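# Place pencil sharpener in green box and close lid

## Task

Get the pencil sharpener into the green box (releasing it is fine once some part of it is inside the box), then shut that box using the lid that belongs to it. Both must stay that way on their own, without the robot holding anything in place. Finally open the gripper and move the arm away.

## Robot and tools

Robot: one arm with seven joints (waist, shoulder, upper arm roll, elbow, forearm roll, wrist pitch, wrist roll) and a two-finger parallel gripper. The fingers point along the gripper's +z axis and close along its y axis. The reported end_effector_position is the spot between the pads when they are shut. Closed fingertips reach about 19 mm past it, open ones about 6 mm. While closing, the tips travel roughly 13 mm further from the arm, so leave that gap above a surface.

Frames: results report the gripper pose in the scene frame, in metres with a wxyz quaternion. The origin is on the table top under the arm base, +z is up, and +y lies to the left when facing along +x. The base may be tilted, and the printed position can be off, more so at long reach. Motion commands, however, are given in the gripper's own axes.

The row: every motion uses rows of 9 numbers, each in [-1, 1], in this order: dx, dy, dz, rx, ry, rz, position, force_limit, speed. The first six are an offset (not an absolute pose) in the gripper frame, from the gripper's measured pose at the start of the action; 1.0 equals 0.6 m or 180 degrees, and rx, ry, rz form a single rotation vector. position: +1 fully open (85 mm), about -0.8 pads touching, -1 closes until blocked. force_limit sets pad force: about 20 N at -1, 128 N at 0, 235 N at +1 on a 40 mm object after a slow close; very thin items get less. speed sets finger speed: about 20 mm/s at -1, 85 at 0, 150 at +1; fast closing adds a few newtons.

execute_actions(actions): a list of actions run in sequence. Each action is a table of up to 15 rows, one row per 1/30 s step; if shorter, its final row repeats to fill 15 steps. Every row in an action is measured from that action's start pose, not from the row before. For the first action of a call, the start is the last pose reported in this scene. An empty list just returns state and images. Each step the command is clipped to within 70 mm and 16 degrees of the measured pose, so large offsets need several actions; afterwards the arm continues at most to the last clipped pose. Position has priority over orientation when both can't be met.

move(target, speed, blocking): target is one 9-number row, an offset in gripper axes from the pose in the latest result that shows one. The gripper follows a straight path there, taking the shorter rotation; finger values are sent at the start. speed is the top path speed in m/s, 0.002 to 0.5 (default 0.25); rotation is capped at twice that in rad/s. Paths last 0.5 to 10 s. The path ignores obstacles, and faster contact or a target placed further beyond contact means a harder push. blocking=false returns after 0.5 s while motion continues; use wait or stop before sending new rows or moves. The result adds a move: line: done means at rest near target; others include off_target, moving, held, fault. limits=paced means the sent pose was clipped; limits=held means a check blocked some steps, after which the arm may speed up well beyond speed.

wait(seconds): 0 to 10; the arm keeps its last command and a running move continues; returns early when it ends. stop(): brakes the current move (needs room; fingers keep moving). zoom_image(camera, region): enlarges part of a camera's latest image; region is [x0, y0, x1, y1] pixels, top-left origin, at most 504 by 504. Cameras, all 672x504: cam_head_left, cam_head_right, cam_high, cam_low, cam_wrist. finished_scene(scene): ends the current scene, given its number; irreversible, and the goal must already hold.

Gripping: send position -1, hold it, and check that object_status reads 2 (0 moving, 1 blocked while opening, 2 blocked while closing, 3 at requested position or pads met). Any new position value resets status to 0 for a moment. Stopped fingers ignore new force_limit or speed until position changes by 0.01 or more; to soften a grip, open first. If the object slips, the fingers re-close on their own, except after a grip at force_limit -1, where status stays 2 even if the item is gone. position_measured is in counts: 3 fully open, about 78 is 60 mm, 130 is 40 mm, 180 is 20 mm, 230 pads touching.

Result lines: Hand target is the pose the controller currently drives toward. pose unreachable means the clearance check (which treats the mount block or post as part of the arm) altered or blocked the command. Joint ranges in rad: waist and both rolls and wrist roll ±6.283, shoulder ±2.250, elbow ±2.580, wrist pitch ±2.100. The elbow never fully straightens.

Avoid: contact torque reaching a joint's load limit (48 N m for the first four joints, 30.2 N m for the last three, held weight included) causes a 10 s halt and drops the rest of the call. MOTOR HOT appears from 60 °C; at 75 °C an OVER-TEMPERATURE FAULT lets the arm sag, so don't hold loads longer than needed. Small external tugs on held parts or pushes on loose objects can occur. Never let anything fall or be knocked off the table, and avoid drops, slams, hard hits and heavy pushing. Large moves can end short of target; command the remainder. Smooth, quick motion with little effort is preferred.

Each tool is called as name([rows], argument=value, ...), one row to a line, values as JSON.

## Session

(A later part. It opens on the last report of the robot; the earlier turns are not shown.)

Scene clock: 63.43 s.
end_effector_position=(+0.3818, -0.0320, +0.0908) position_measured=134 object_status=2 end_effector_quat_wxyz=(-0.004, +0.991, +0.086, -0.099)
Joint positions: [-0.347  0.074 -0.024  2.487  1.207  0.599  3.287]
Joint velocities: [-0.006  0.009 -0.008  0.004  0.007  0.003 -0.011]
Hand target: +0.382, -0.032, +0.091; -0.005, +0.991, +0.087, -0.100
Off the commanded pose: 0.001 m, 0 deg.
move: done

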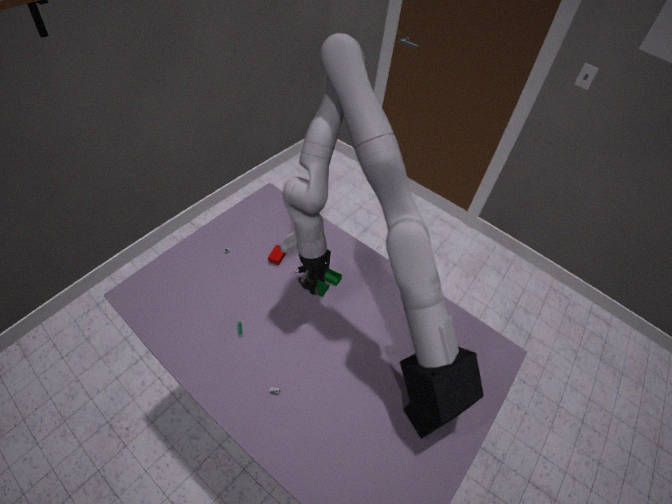

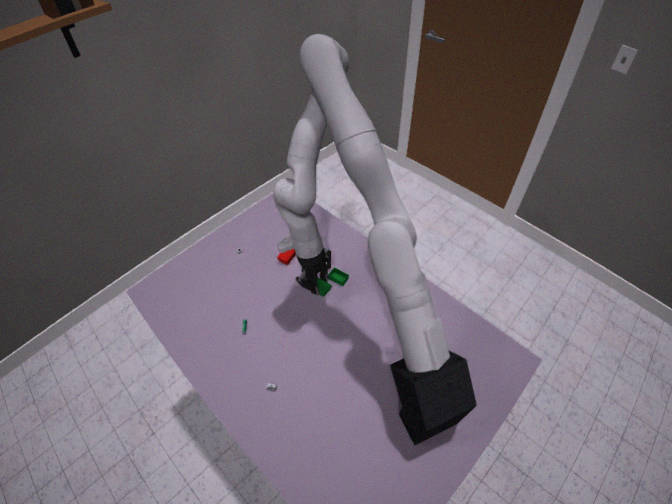

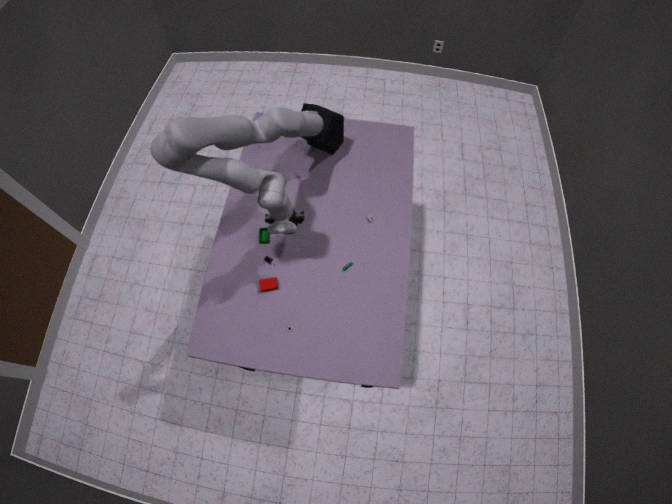

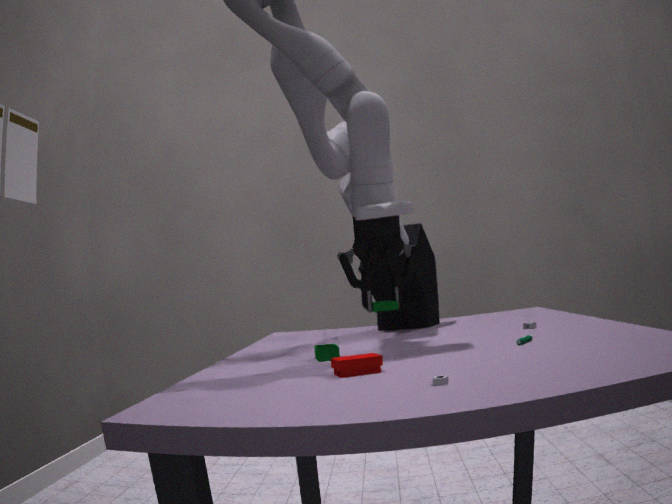

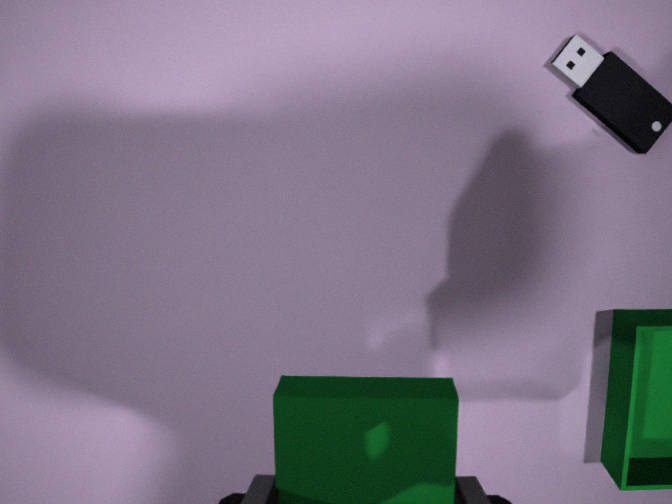

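move(target=[0.07,0,0.108,0,0,0,-1,-0.6,-0.5], speed=0.08)

move(target=[0,0,0,0,0,0,0.2,-0.6,-0.5])

move(target=[-0.05,-0.35,-0.25,0,0,0,0.2,-0.6,-0.5], speed=0.2)

Scene clock: 70.10 s.
end_effector_position=(+0.4101, -0.0253, +0.0193) position_measured=134 object_status=2 end_effector_quat_wxyz=(-0.004, +0.991, +0.086, -0.099)
Joint positions: [-0.249  0.289  0.058  2.373  1.481  0.474  3.136]
Joint velocities: [ 0.002  0.009  0.003  0.001  0.003 -0.003 -0.005]
Hand target: +0.410, -0.025, +0.019; -0.004, +0.991, +0.086, -0.099
Off the commanded pose: 0.001 m, 0 deg.
move: done

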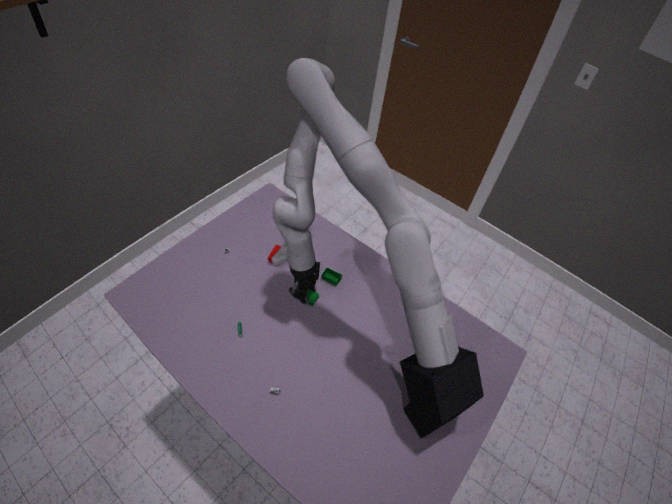

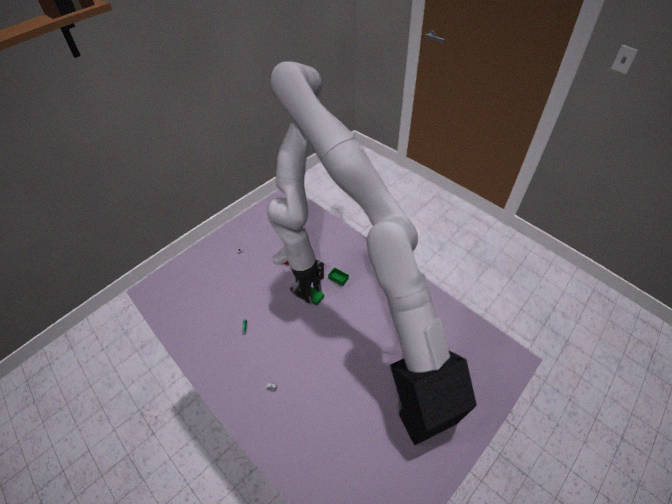

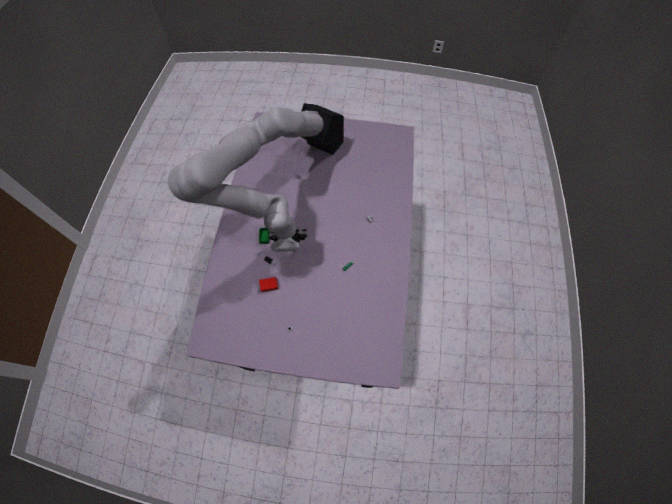

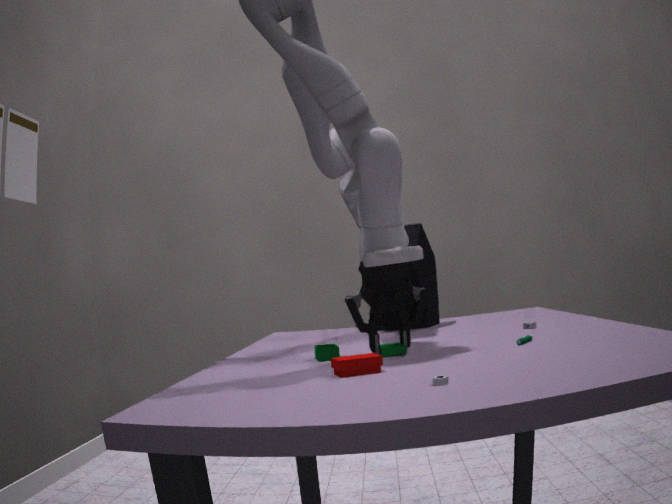

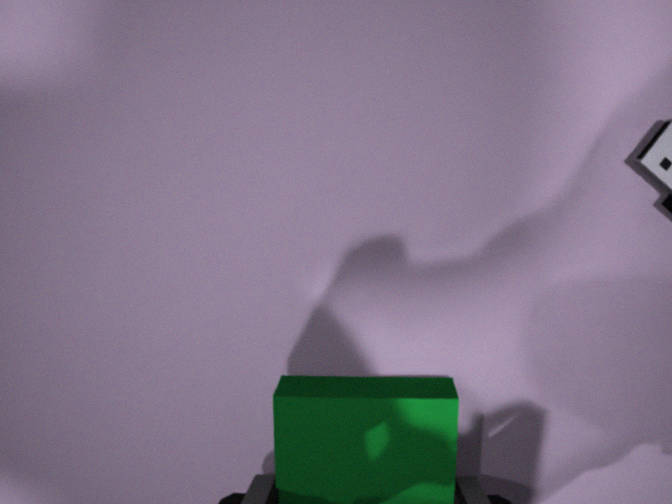

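Scene clock: 70.67 s.
end_effector_position=(+0.4101, -0.0253, +0.0193) position_measured=104 object_status=0 end_effector_quat_wxyz=(-0.004, +0.991, +0.086, -0.099)
Joint positions: [-0.25   0.289  0.058  2.373  1.481  0.474  3.136]
Joint velocities: [-0.    -0.001 -0.001  0.     0.     0.001  0.   ]
Hand target: +0.410, -0.025, +0.019; -0.004, +0.991, +0.086, -0.099
Off the commanded pose: 0.000 m, 0 deg.
move: done

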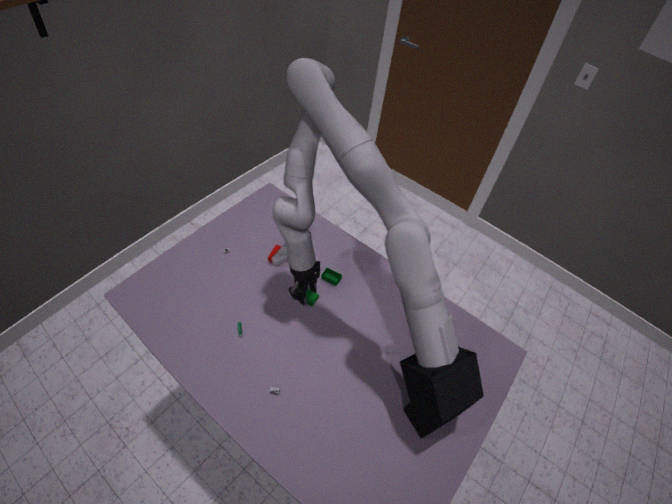

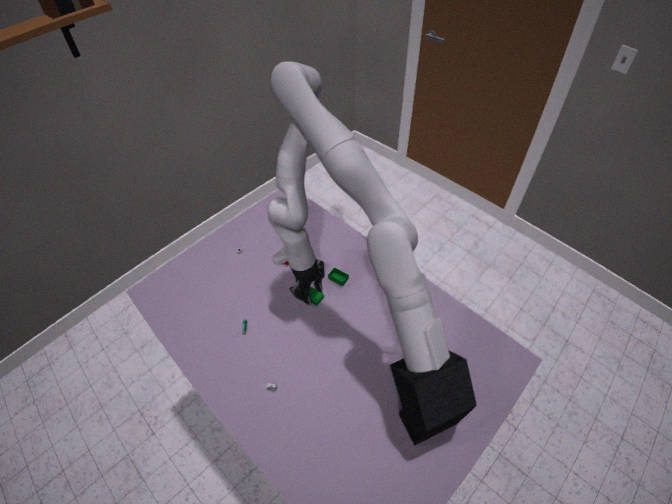

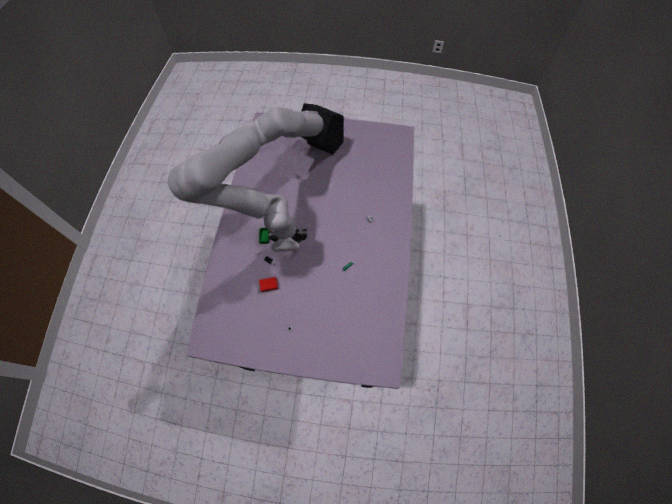

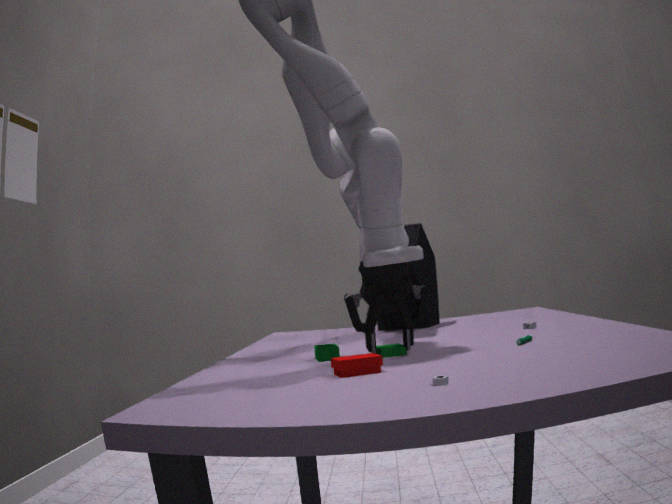

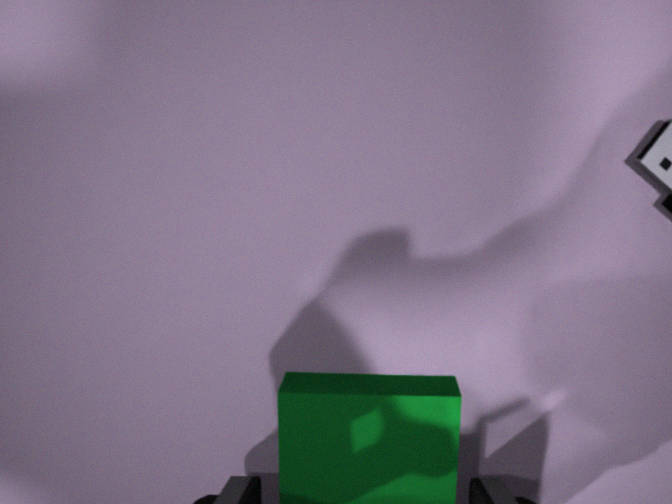

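Scene clock: 72.43 s.
end_effector_position=(+0.3738, +0.1771, +0.1778) position_measured=104 object_status=3 end_effector_quat_wxyz=(-0.004, +0.991, +0.087, -0.099)
Joint positions: [-0.811  0.353 -0.286  2.12   0.864  1.053  3.022]
Joint velocities: [-0.004  0.005 -0.004 -0.002  0.     0.001 -0.001]
Hand target: +0.374, +0.177, +0.178; -0.004, +0.991, +0.087, -0.099
Off the commanded pose: 0.001 m, 0 deg.
move: done

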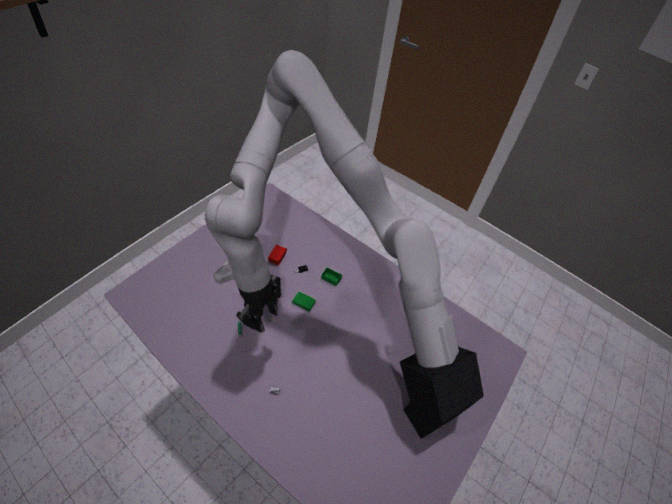

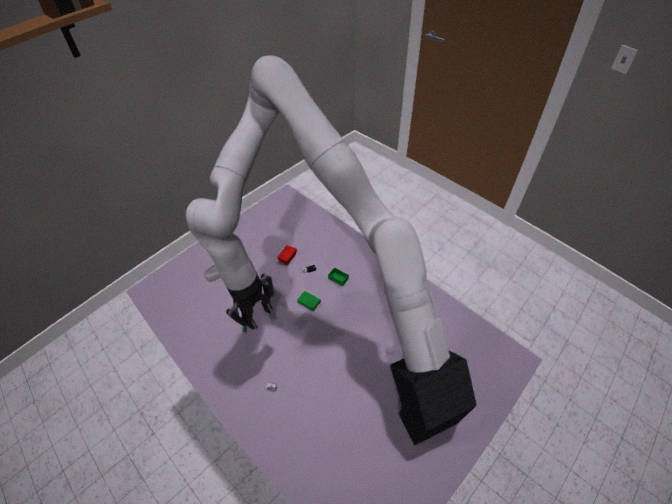

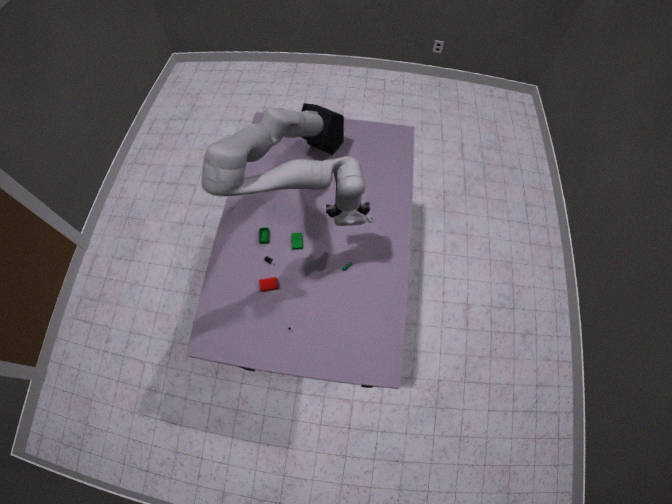

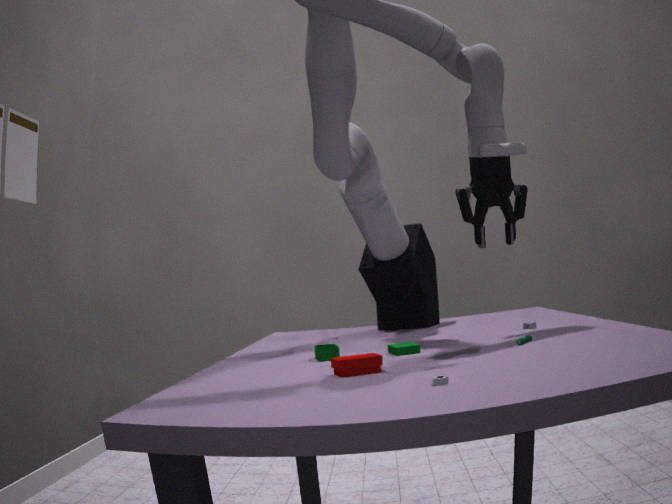

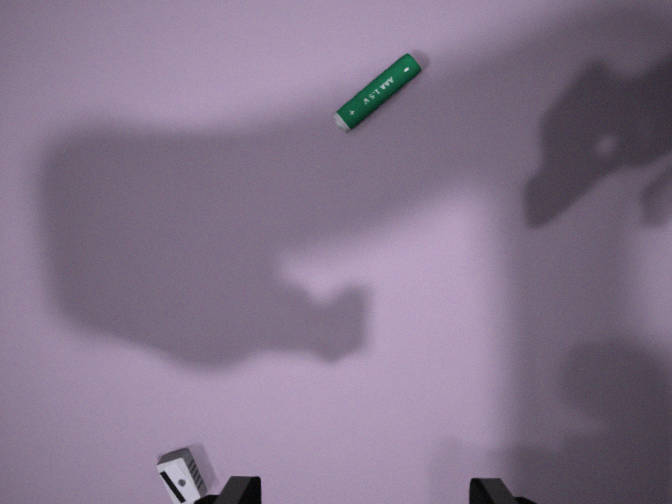

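move(target=[-0.12,-0.135,0,0,0,0,0.2,-0.6,-0.5], speed=0.2)

Scene clock: 76.83 s.
end_effector_position=(+0.2907, +0.2439, +0.1938) position_measured=104 object_status=3 end_effector_quat_wxyz=(-0.004, +0.991, +0.086, -0.099)
Joint positions: [-1.015  0.56  -0.329  2.079  0.874  1.076  2.725]
Joint velocities: [-0.003  0.006 -0.001 -0.     0.001 -0.    -0.002]
Hand target: +0.290, +0.244, +0.194; -0.003, +0.991, +0.087, -0.099
Off the commanded pose: 0.001 m, 0 deg.
move: done

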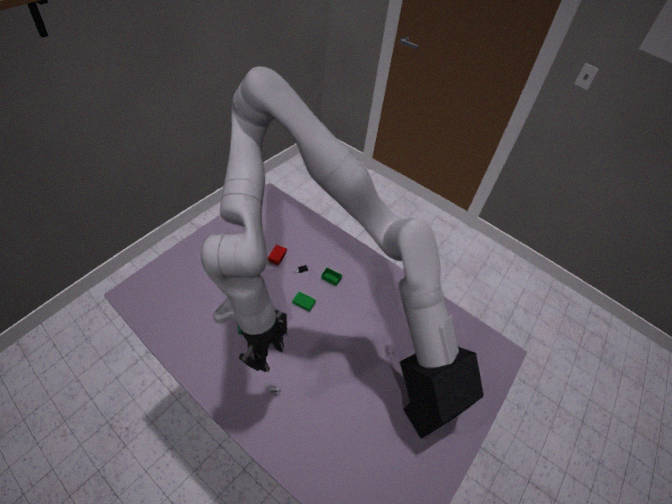

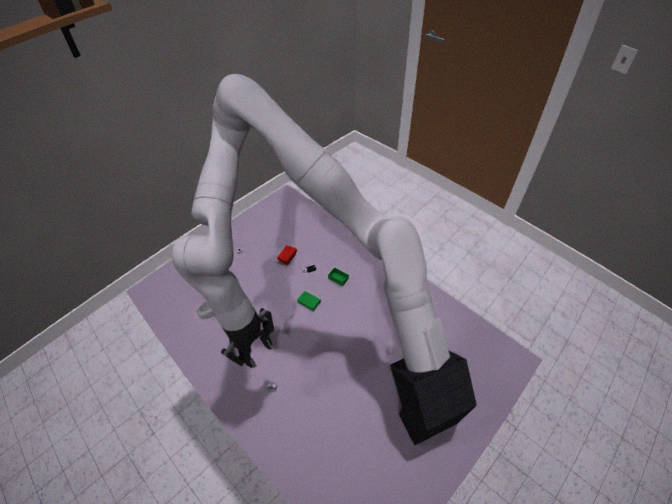

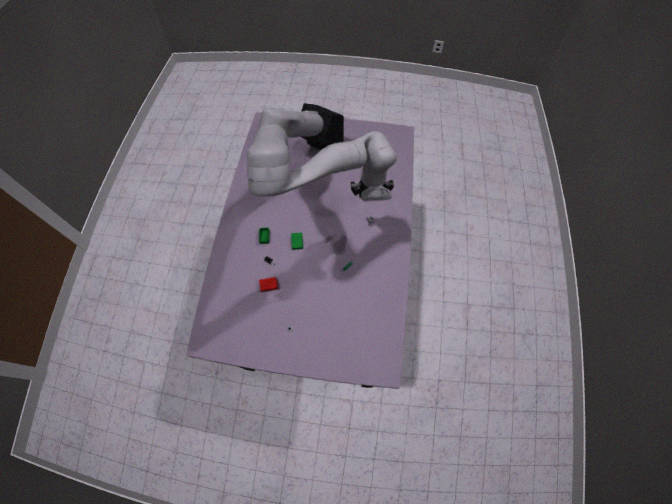

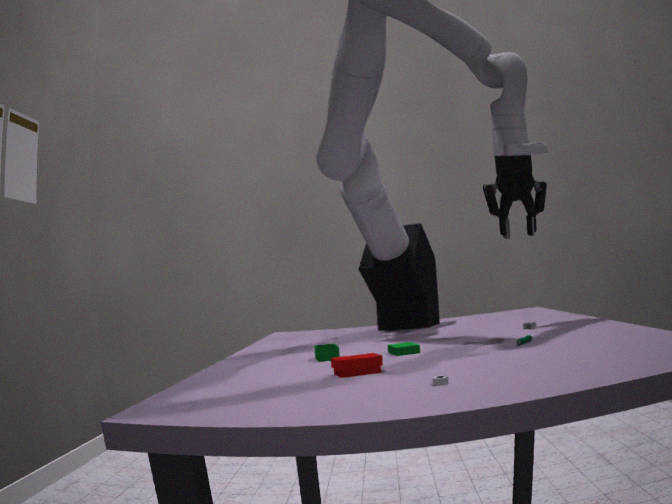

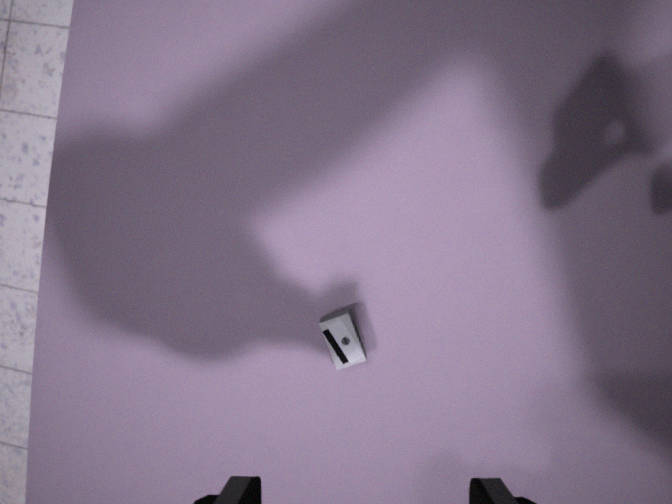

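move(target=[0.025,-0.019,0.2,0,0,-0.1,0.2,-0.6,-0.5], speed=0.15)

Scene clock: 86.73 s.
end_effector_position=(+0.2803, +0.2568, +0.0737) position_measured=104 object_status=3 end_effector_quat_wxyz=(-0.019, +0.966, +0.240, -0.096)
Joint positions: [-0.878  0.792 -0.235  2.109  1.203  0.875  2.863]
Joint velocities: [ 0.001  0.004  0.002 -0.001  0.001 -0.002 -0.002]
Hand target: +0.280, +0.257, +0.073; -0.019, +0.966, +0.240, -0.096
Off the commanded pose: 0.001 m, 0 deg.
move: done

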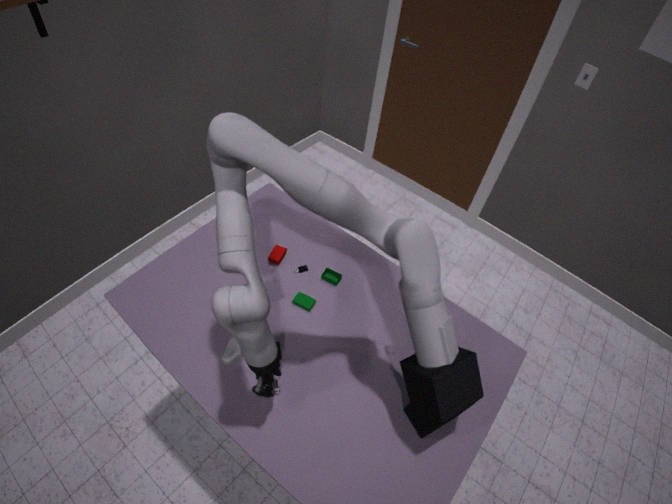

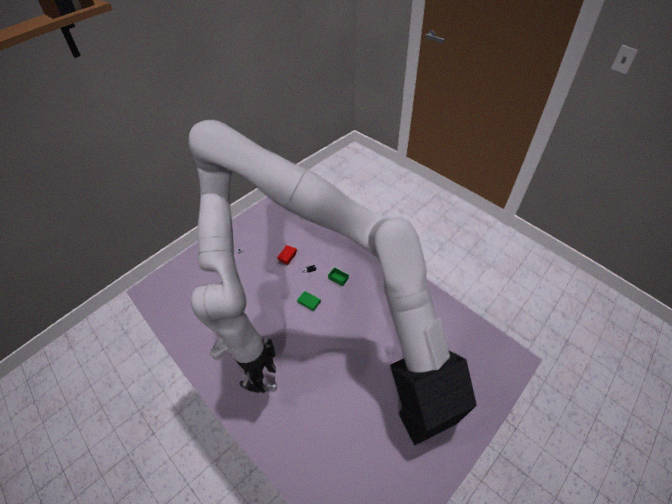

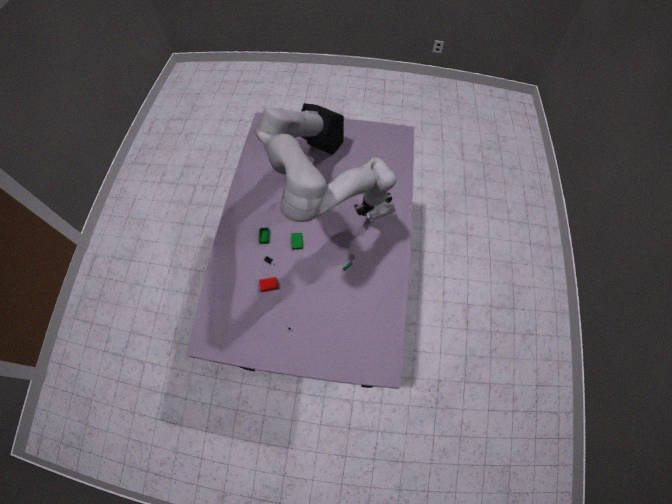

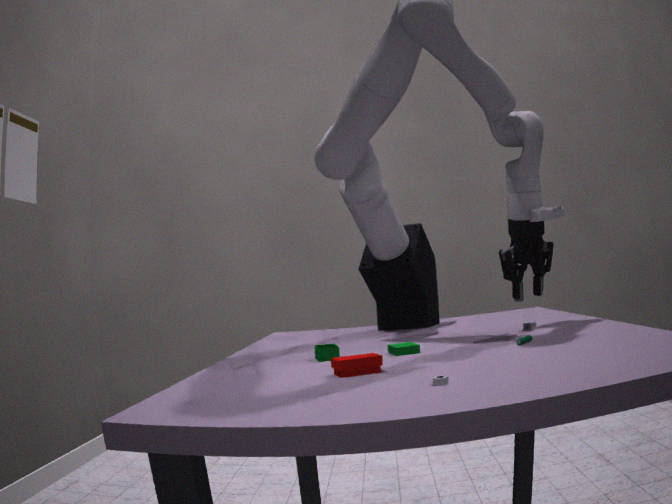

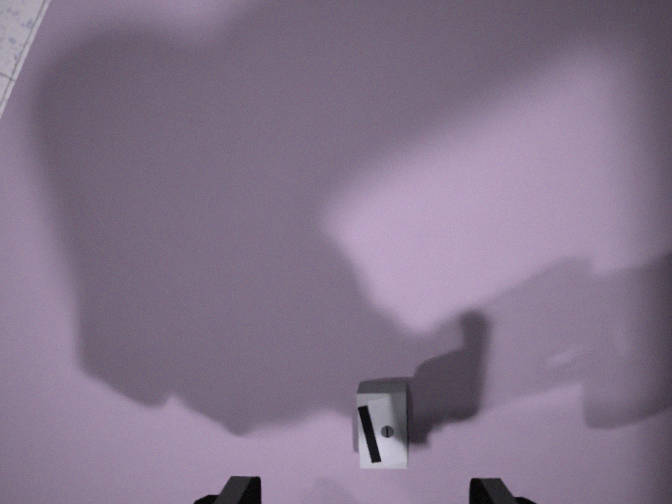

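move(target=[0.01,0.008,0.087,0,0,0,0.2,-0.6,-0.5], speed=0.06)

move(target=[0,0,0,0,0,0,-1,-0.6,-0.5])

wait(seconds=1)

Scene clock: 92.40 s.
end_effector_position=(+0.2779, +0.2550, +0.0212) position_measured=104 object_status=3 end_effector_quat_wxyz=(-0.019, +0.966, +0.240, -0.096)
Joint positions: [-0.824  0.888 -0.171  2.102  1.359  0.799  2.783]
Joint velocities: [ 0.001  0.005  0.001 -0.     0.003 -0.003 -0.001]
Hand target: +0.278, +0.255, +0.021; -0.019, +0.966, +0.240, -0.096
Off the commanded pose: 0.000 m, 0 deg.
move: done

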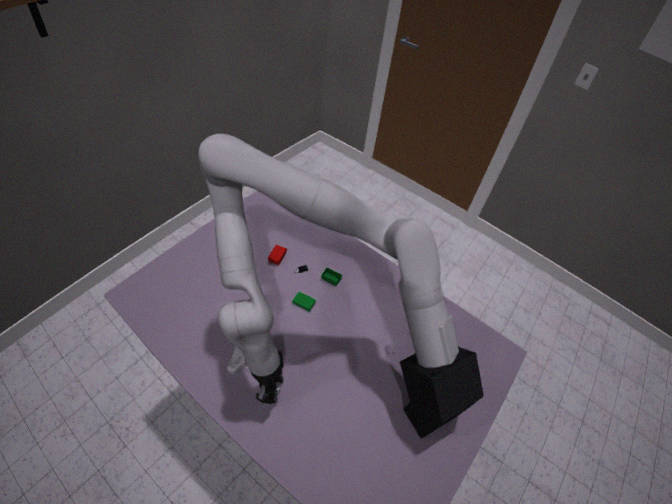

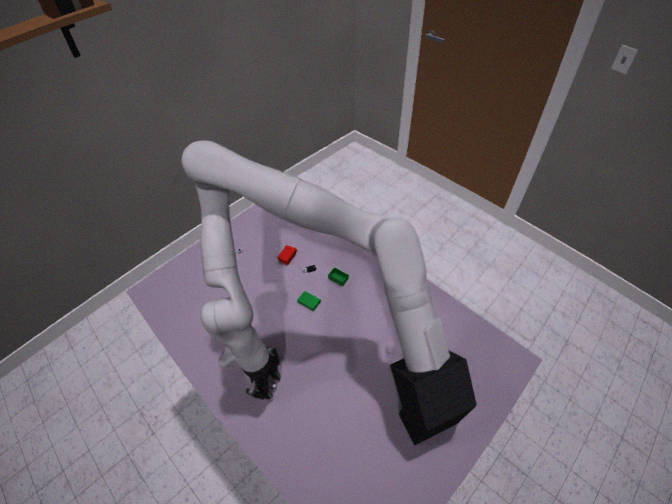

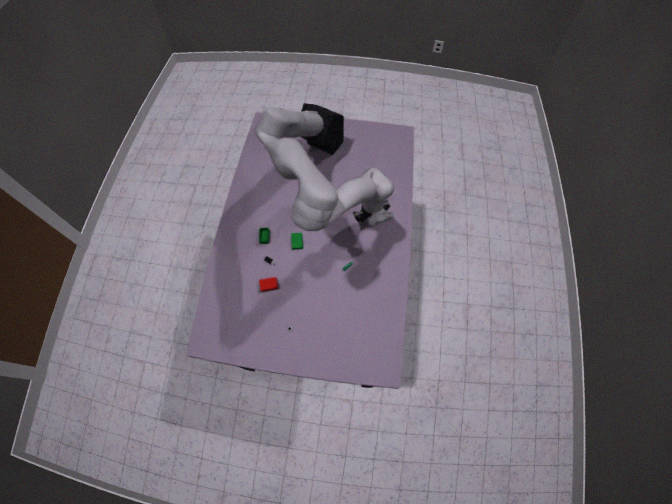

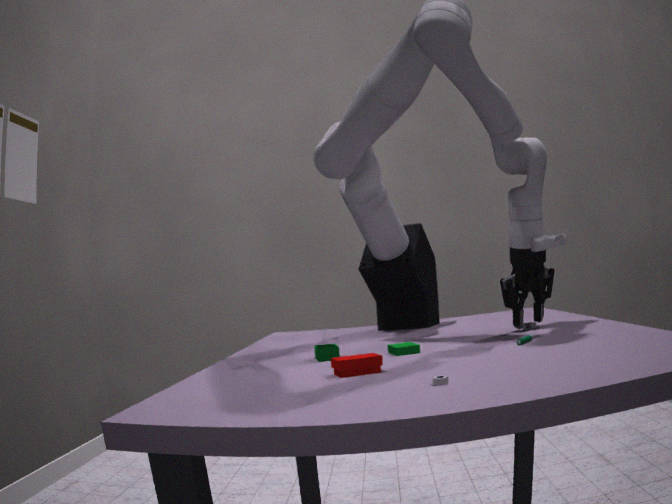

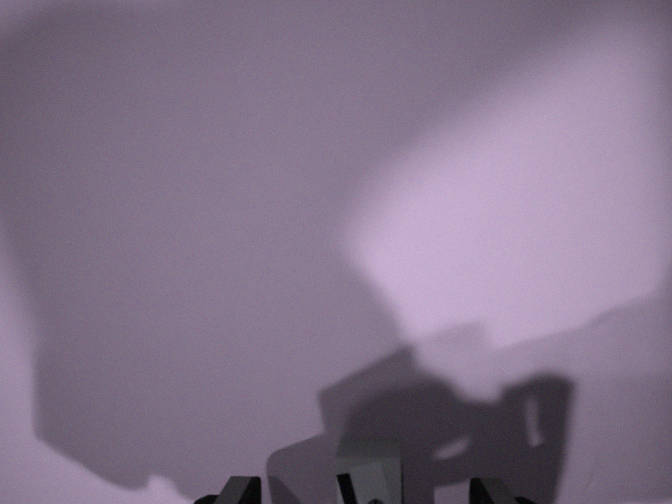

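Scene clock: 93.37 s.
end_effector_position=(+0.2778, +0.2551, +0.0213) position_measured=198 object_status=2 end_effector_quat_wxyz=(-0.019, +0.966, +0.240, -0.096)
Joint positions: [-0.824  0.887 -0.171  2.102  1.359  0.799  2.783]
Joint velocities: [-0.     0.     0.001  0.001  0.001  0.    -0.001]
Hand target: +0.278, +0.255, +0.021; -0.019, +0.966, +0.240, -0.096
Off the commanded pose: 0.000 m, 0 deg.
move: done

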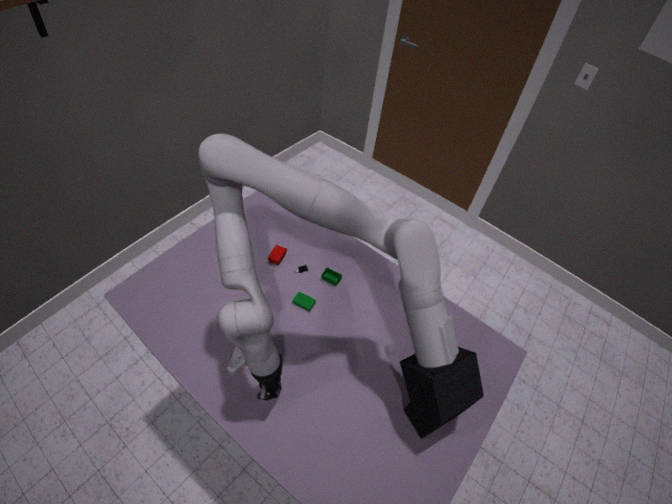

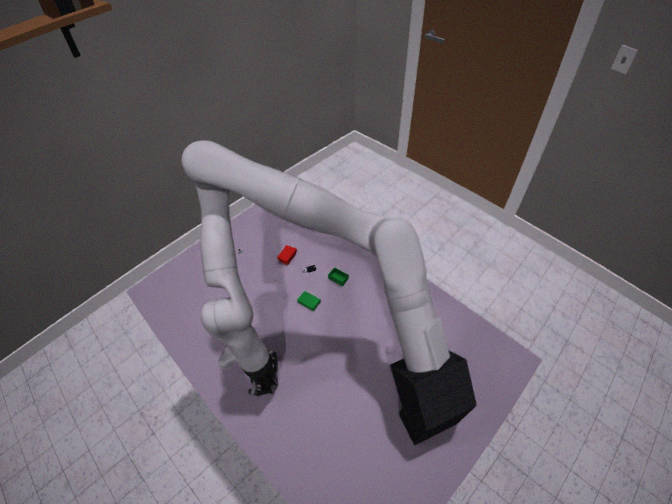

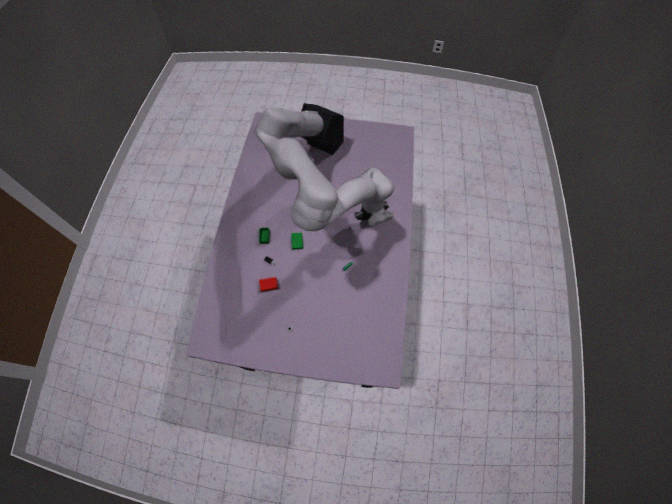

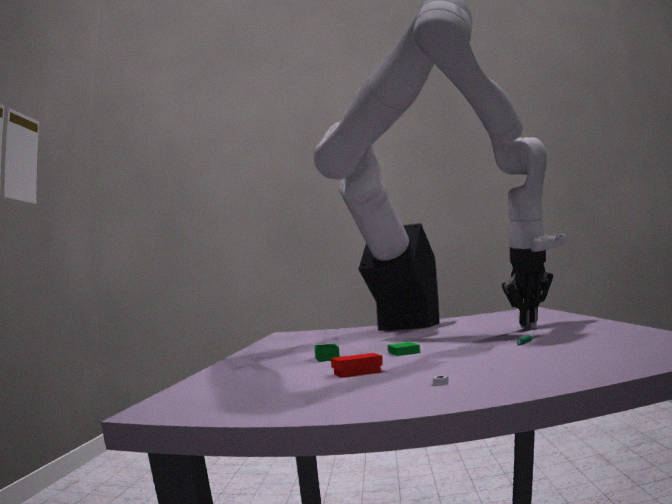

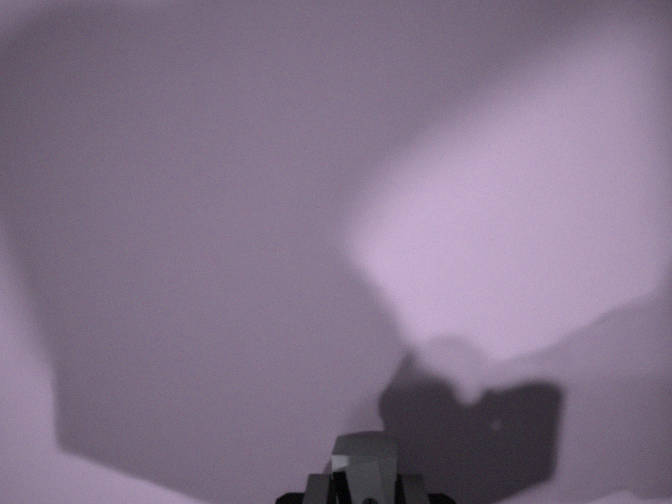

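Scene clock: 94.37 s.
end_effector_position=(+0.2778, +0.2551, +0.0213) position_measured=198 object_status=2 end_effector_quat_wxyz=(-0.019, +0.966, +0.240, -0.096)
Joint positions: [-0.824  0.887 -0.171  2.102  1.359  0.799  2.783]
Joint velocities: [-0.     0.001 -0.     0.     0.001  0.001 -0.002]
Hand target: +0.278, +0.255, +0.021; -0.019, +0.966, +0.240, -0.096
Off the commanded pose: 0.000 m, 0 deg.
wait: 1.00 s; at rest by 0.17 s

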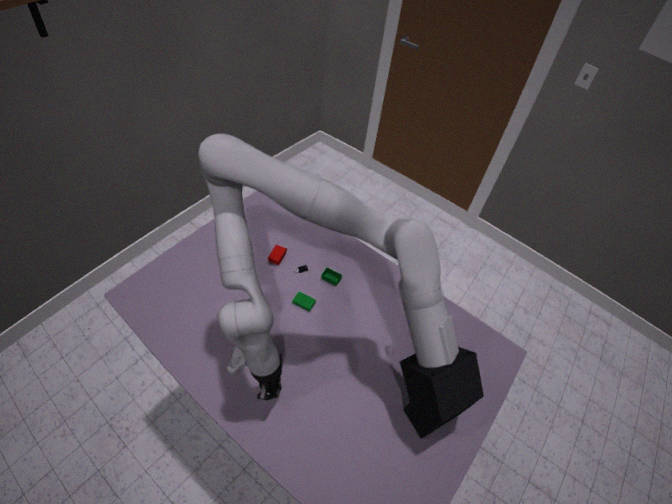

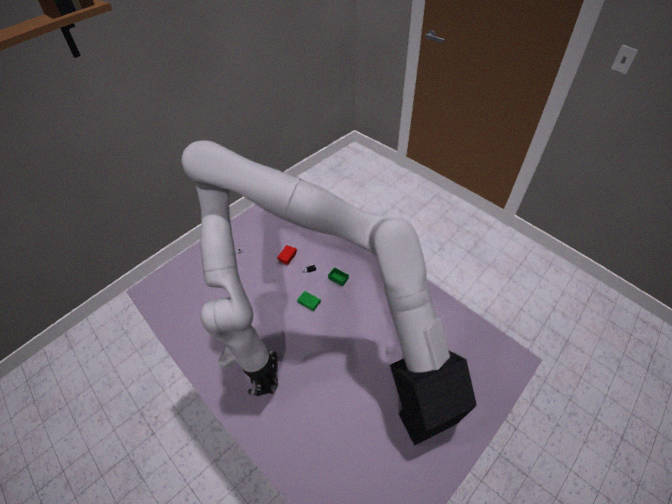

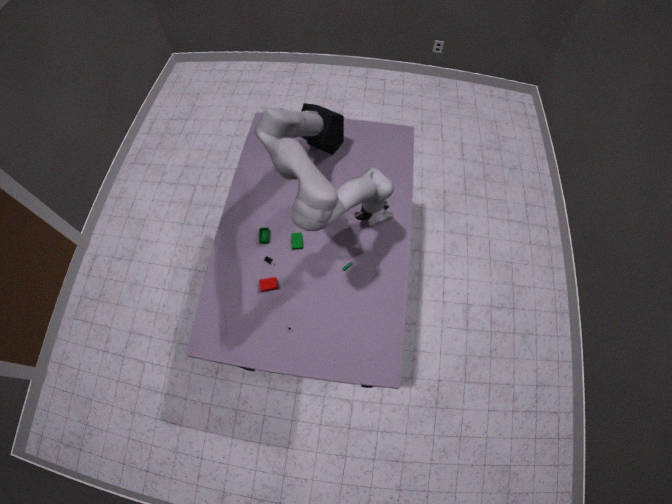

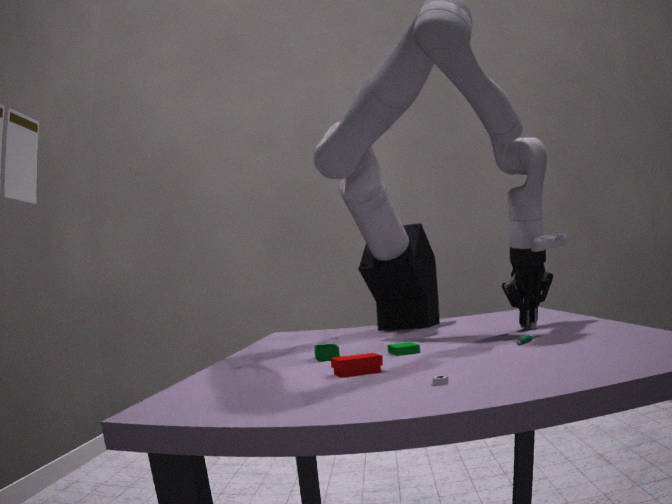

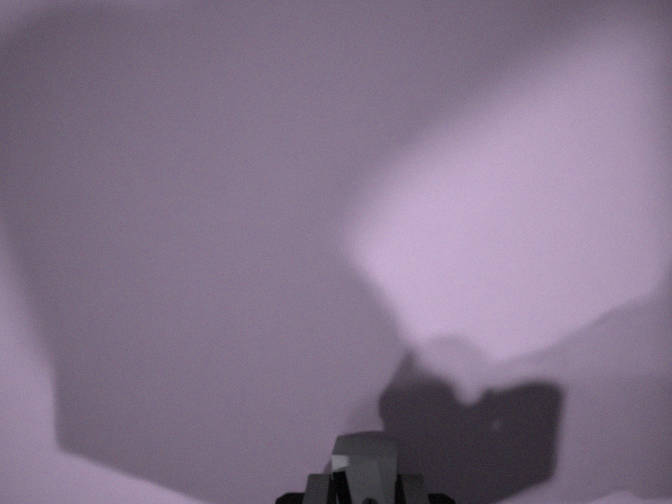

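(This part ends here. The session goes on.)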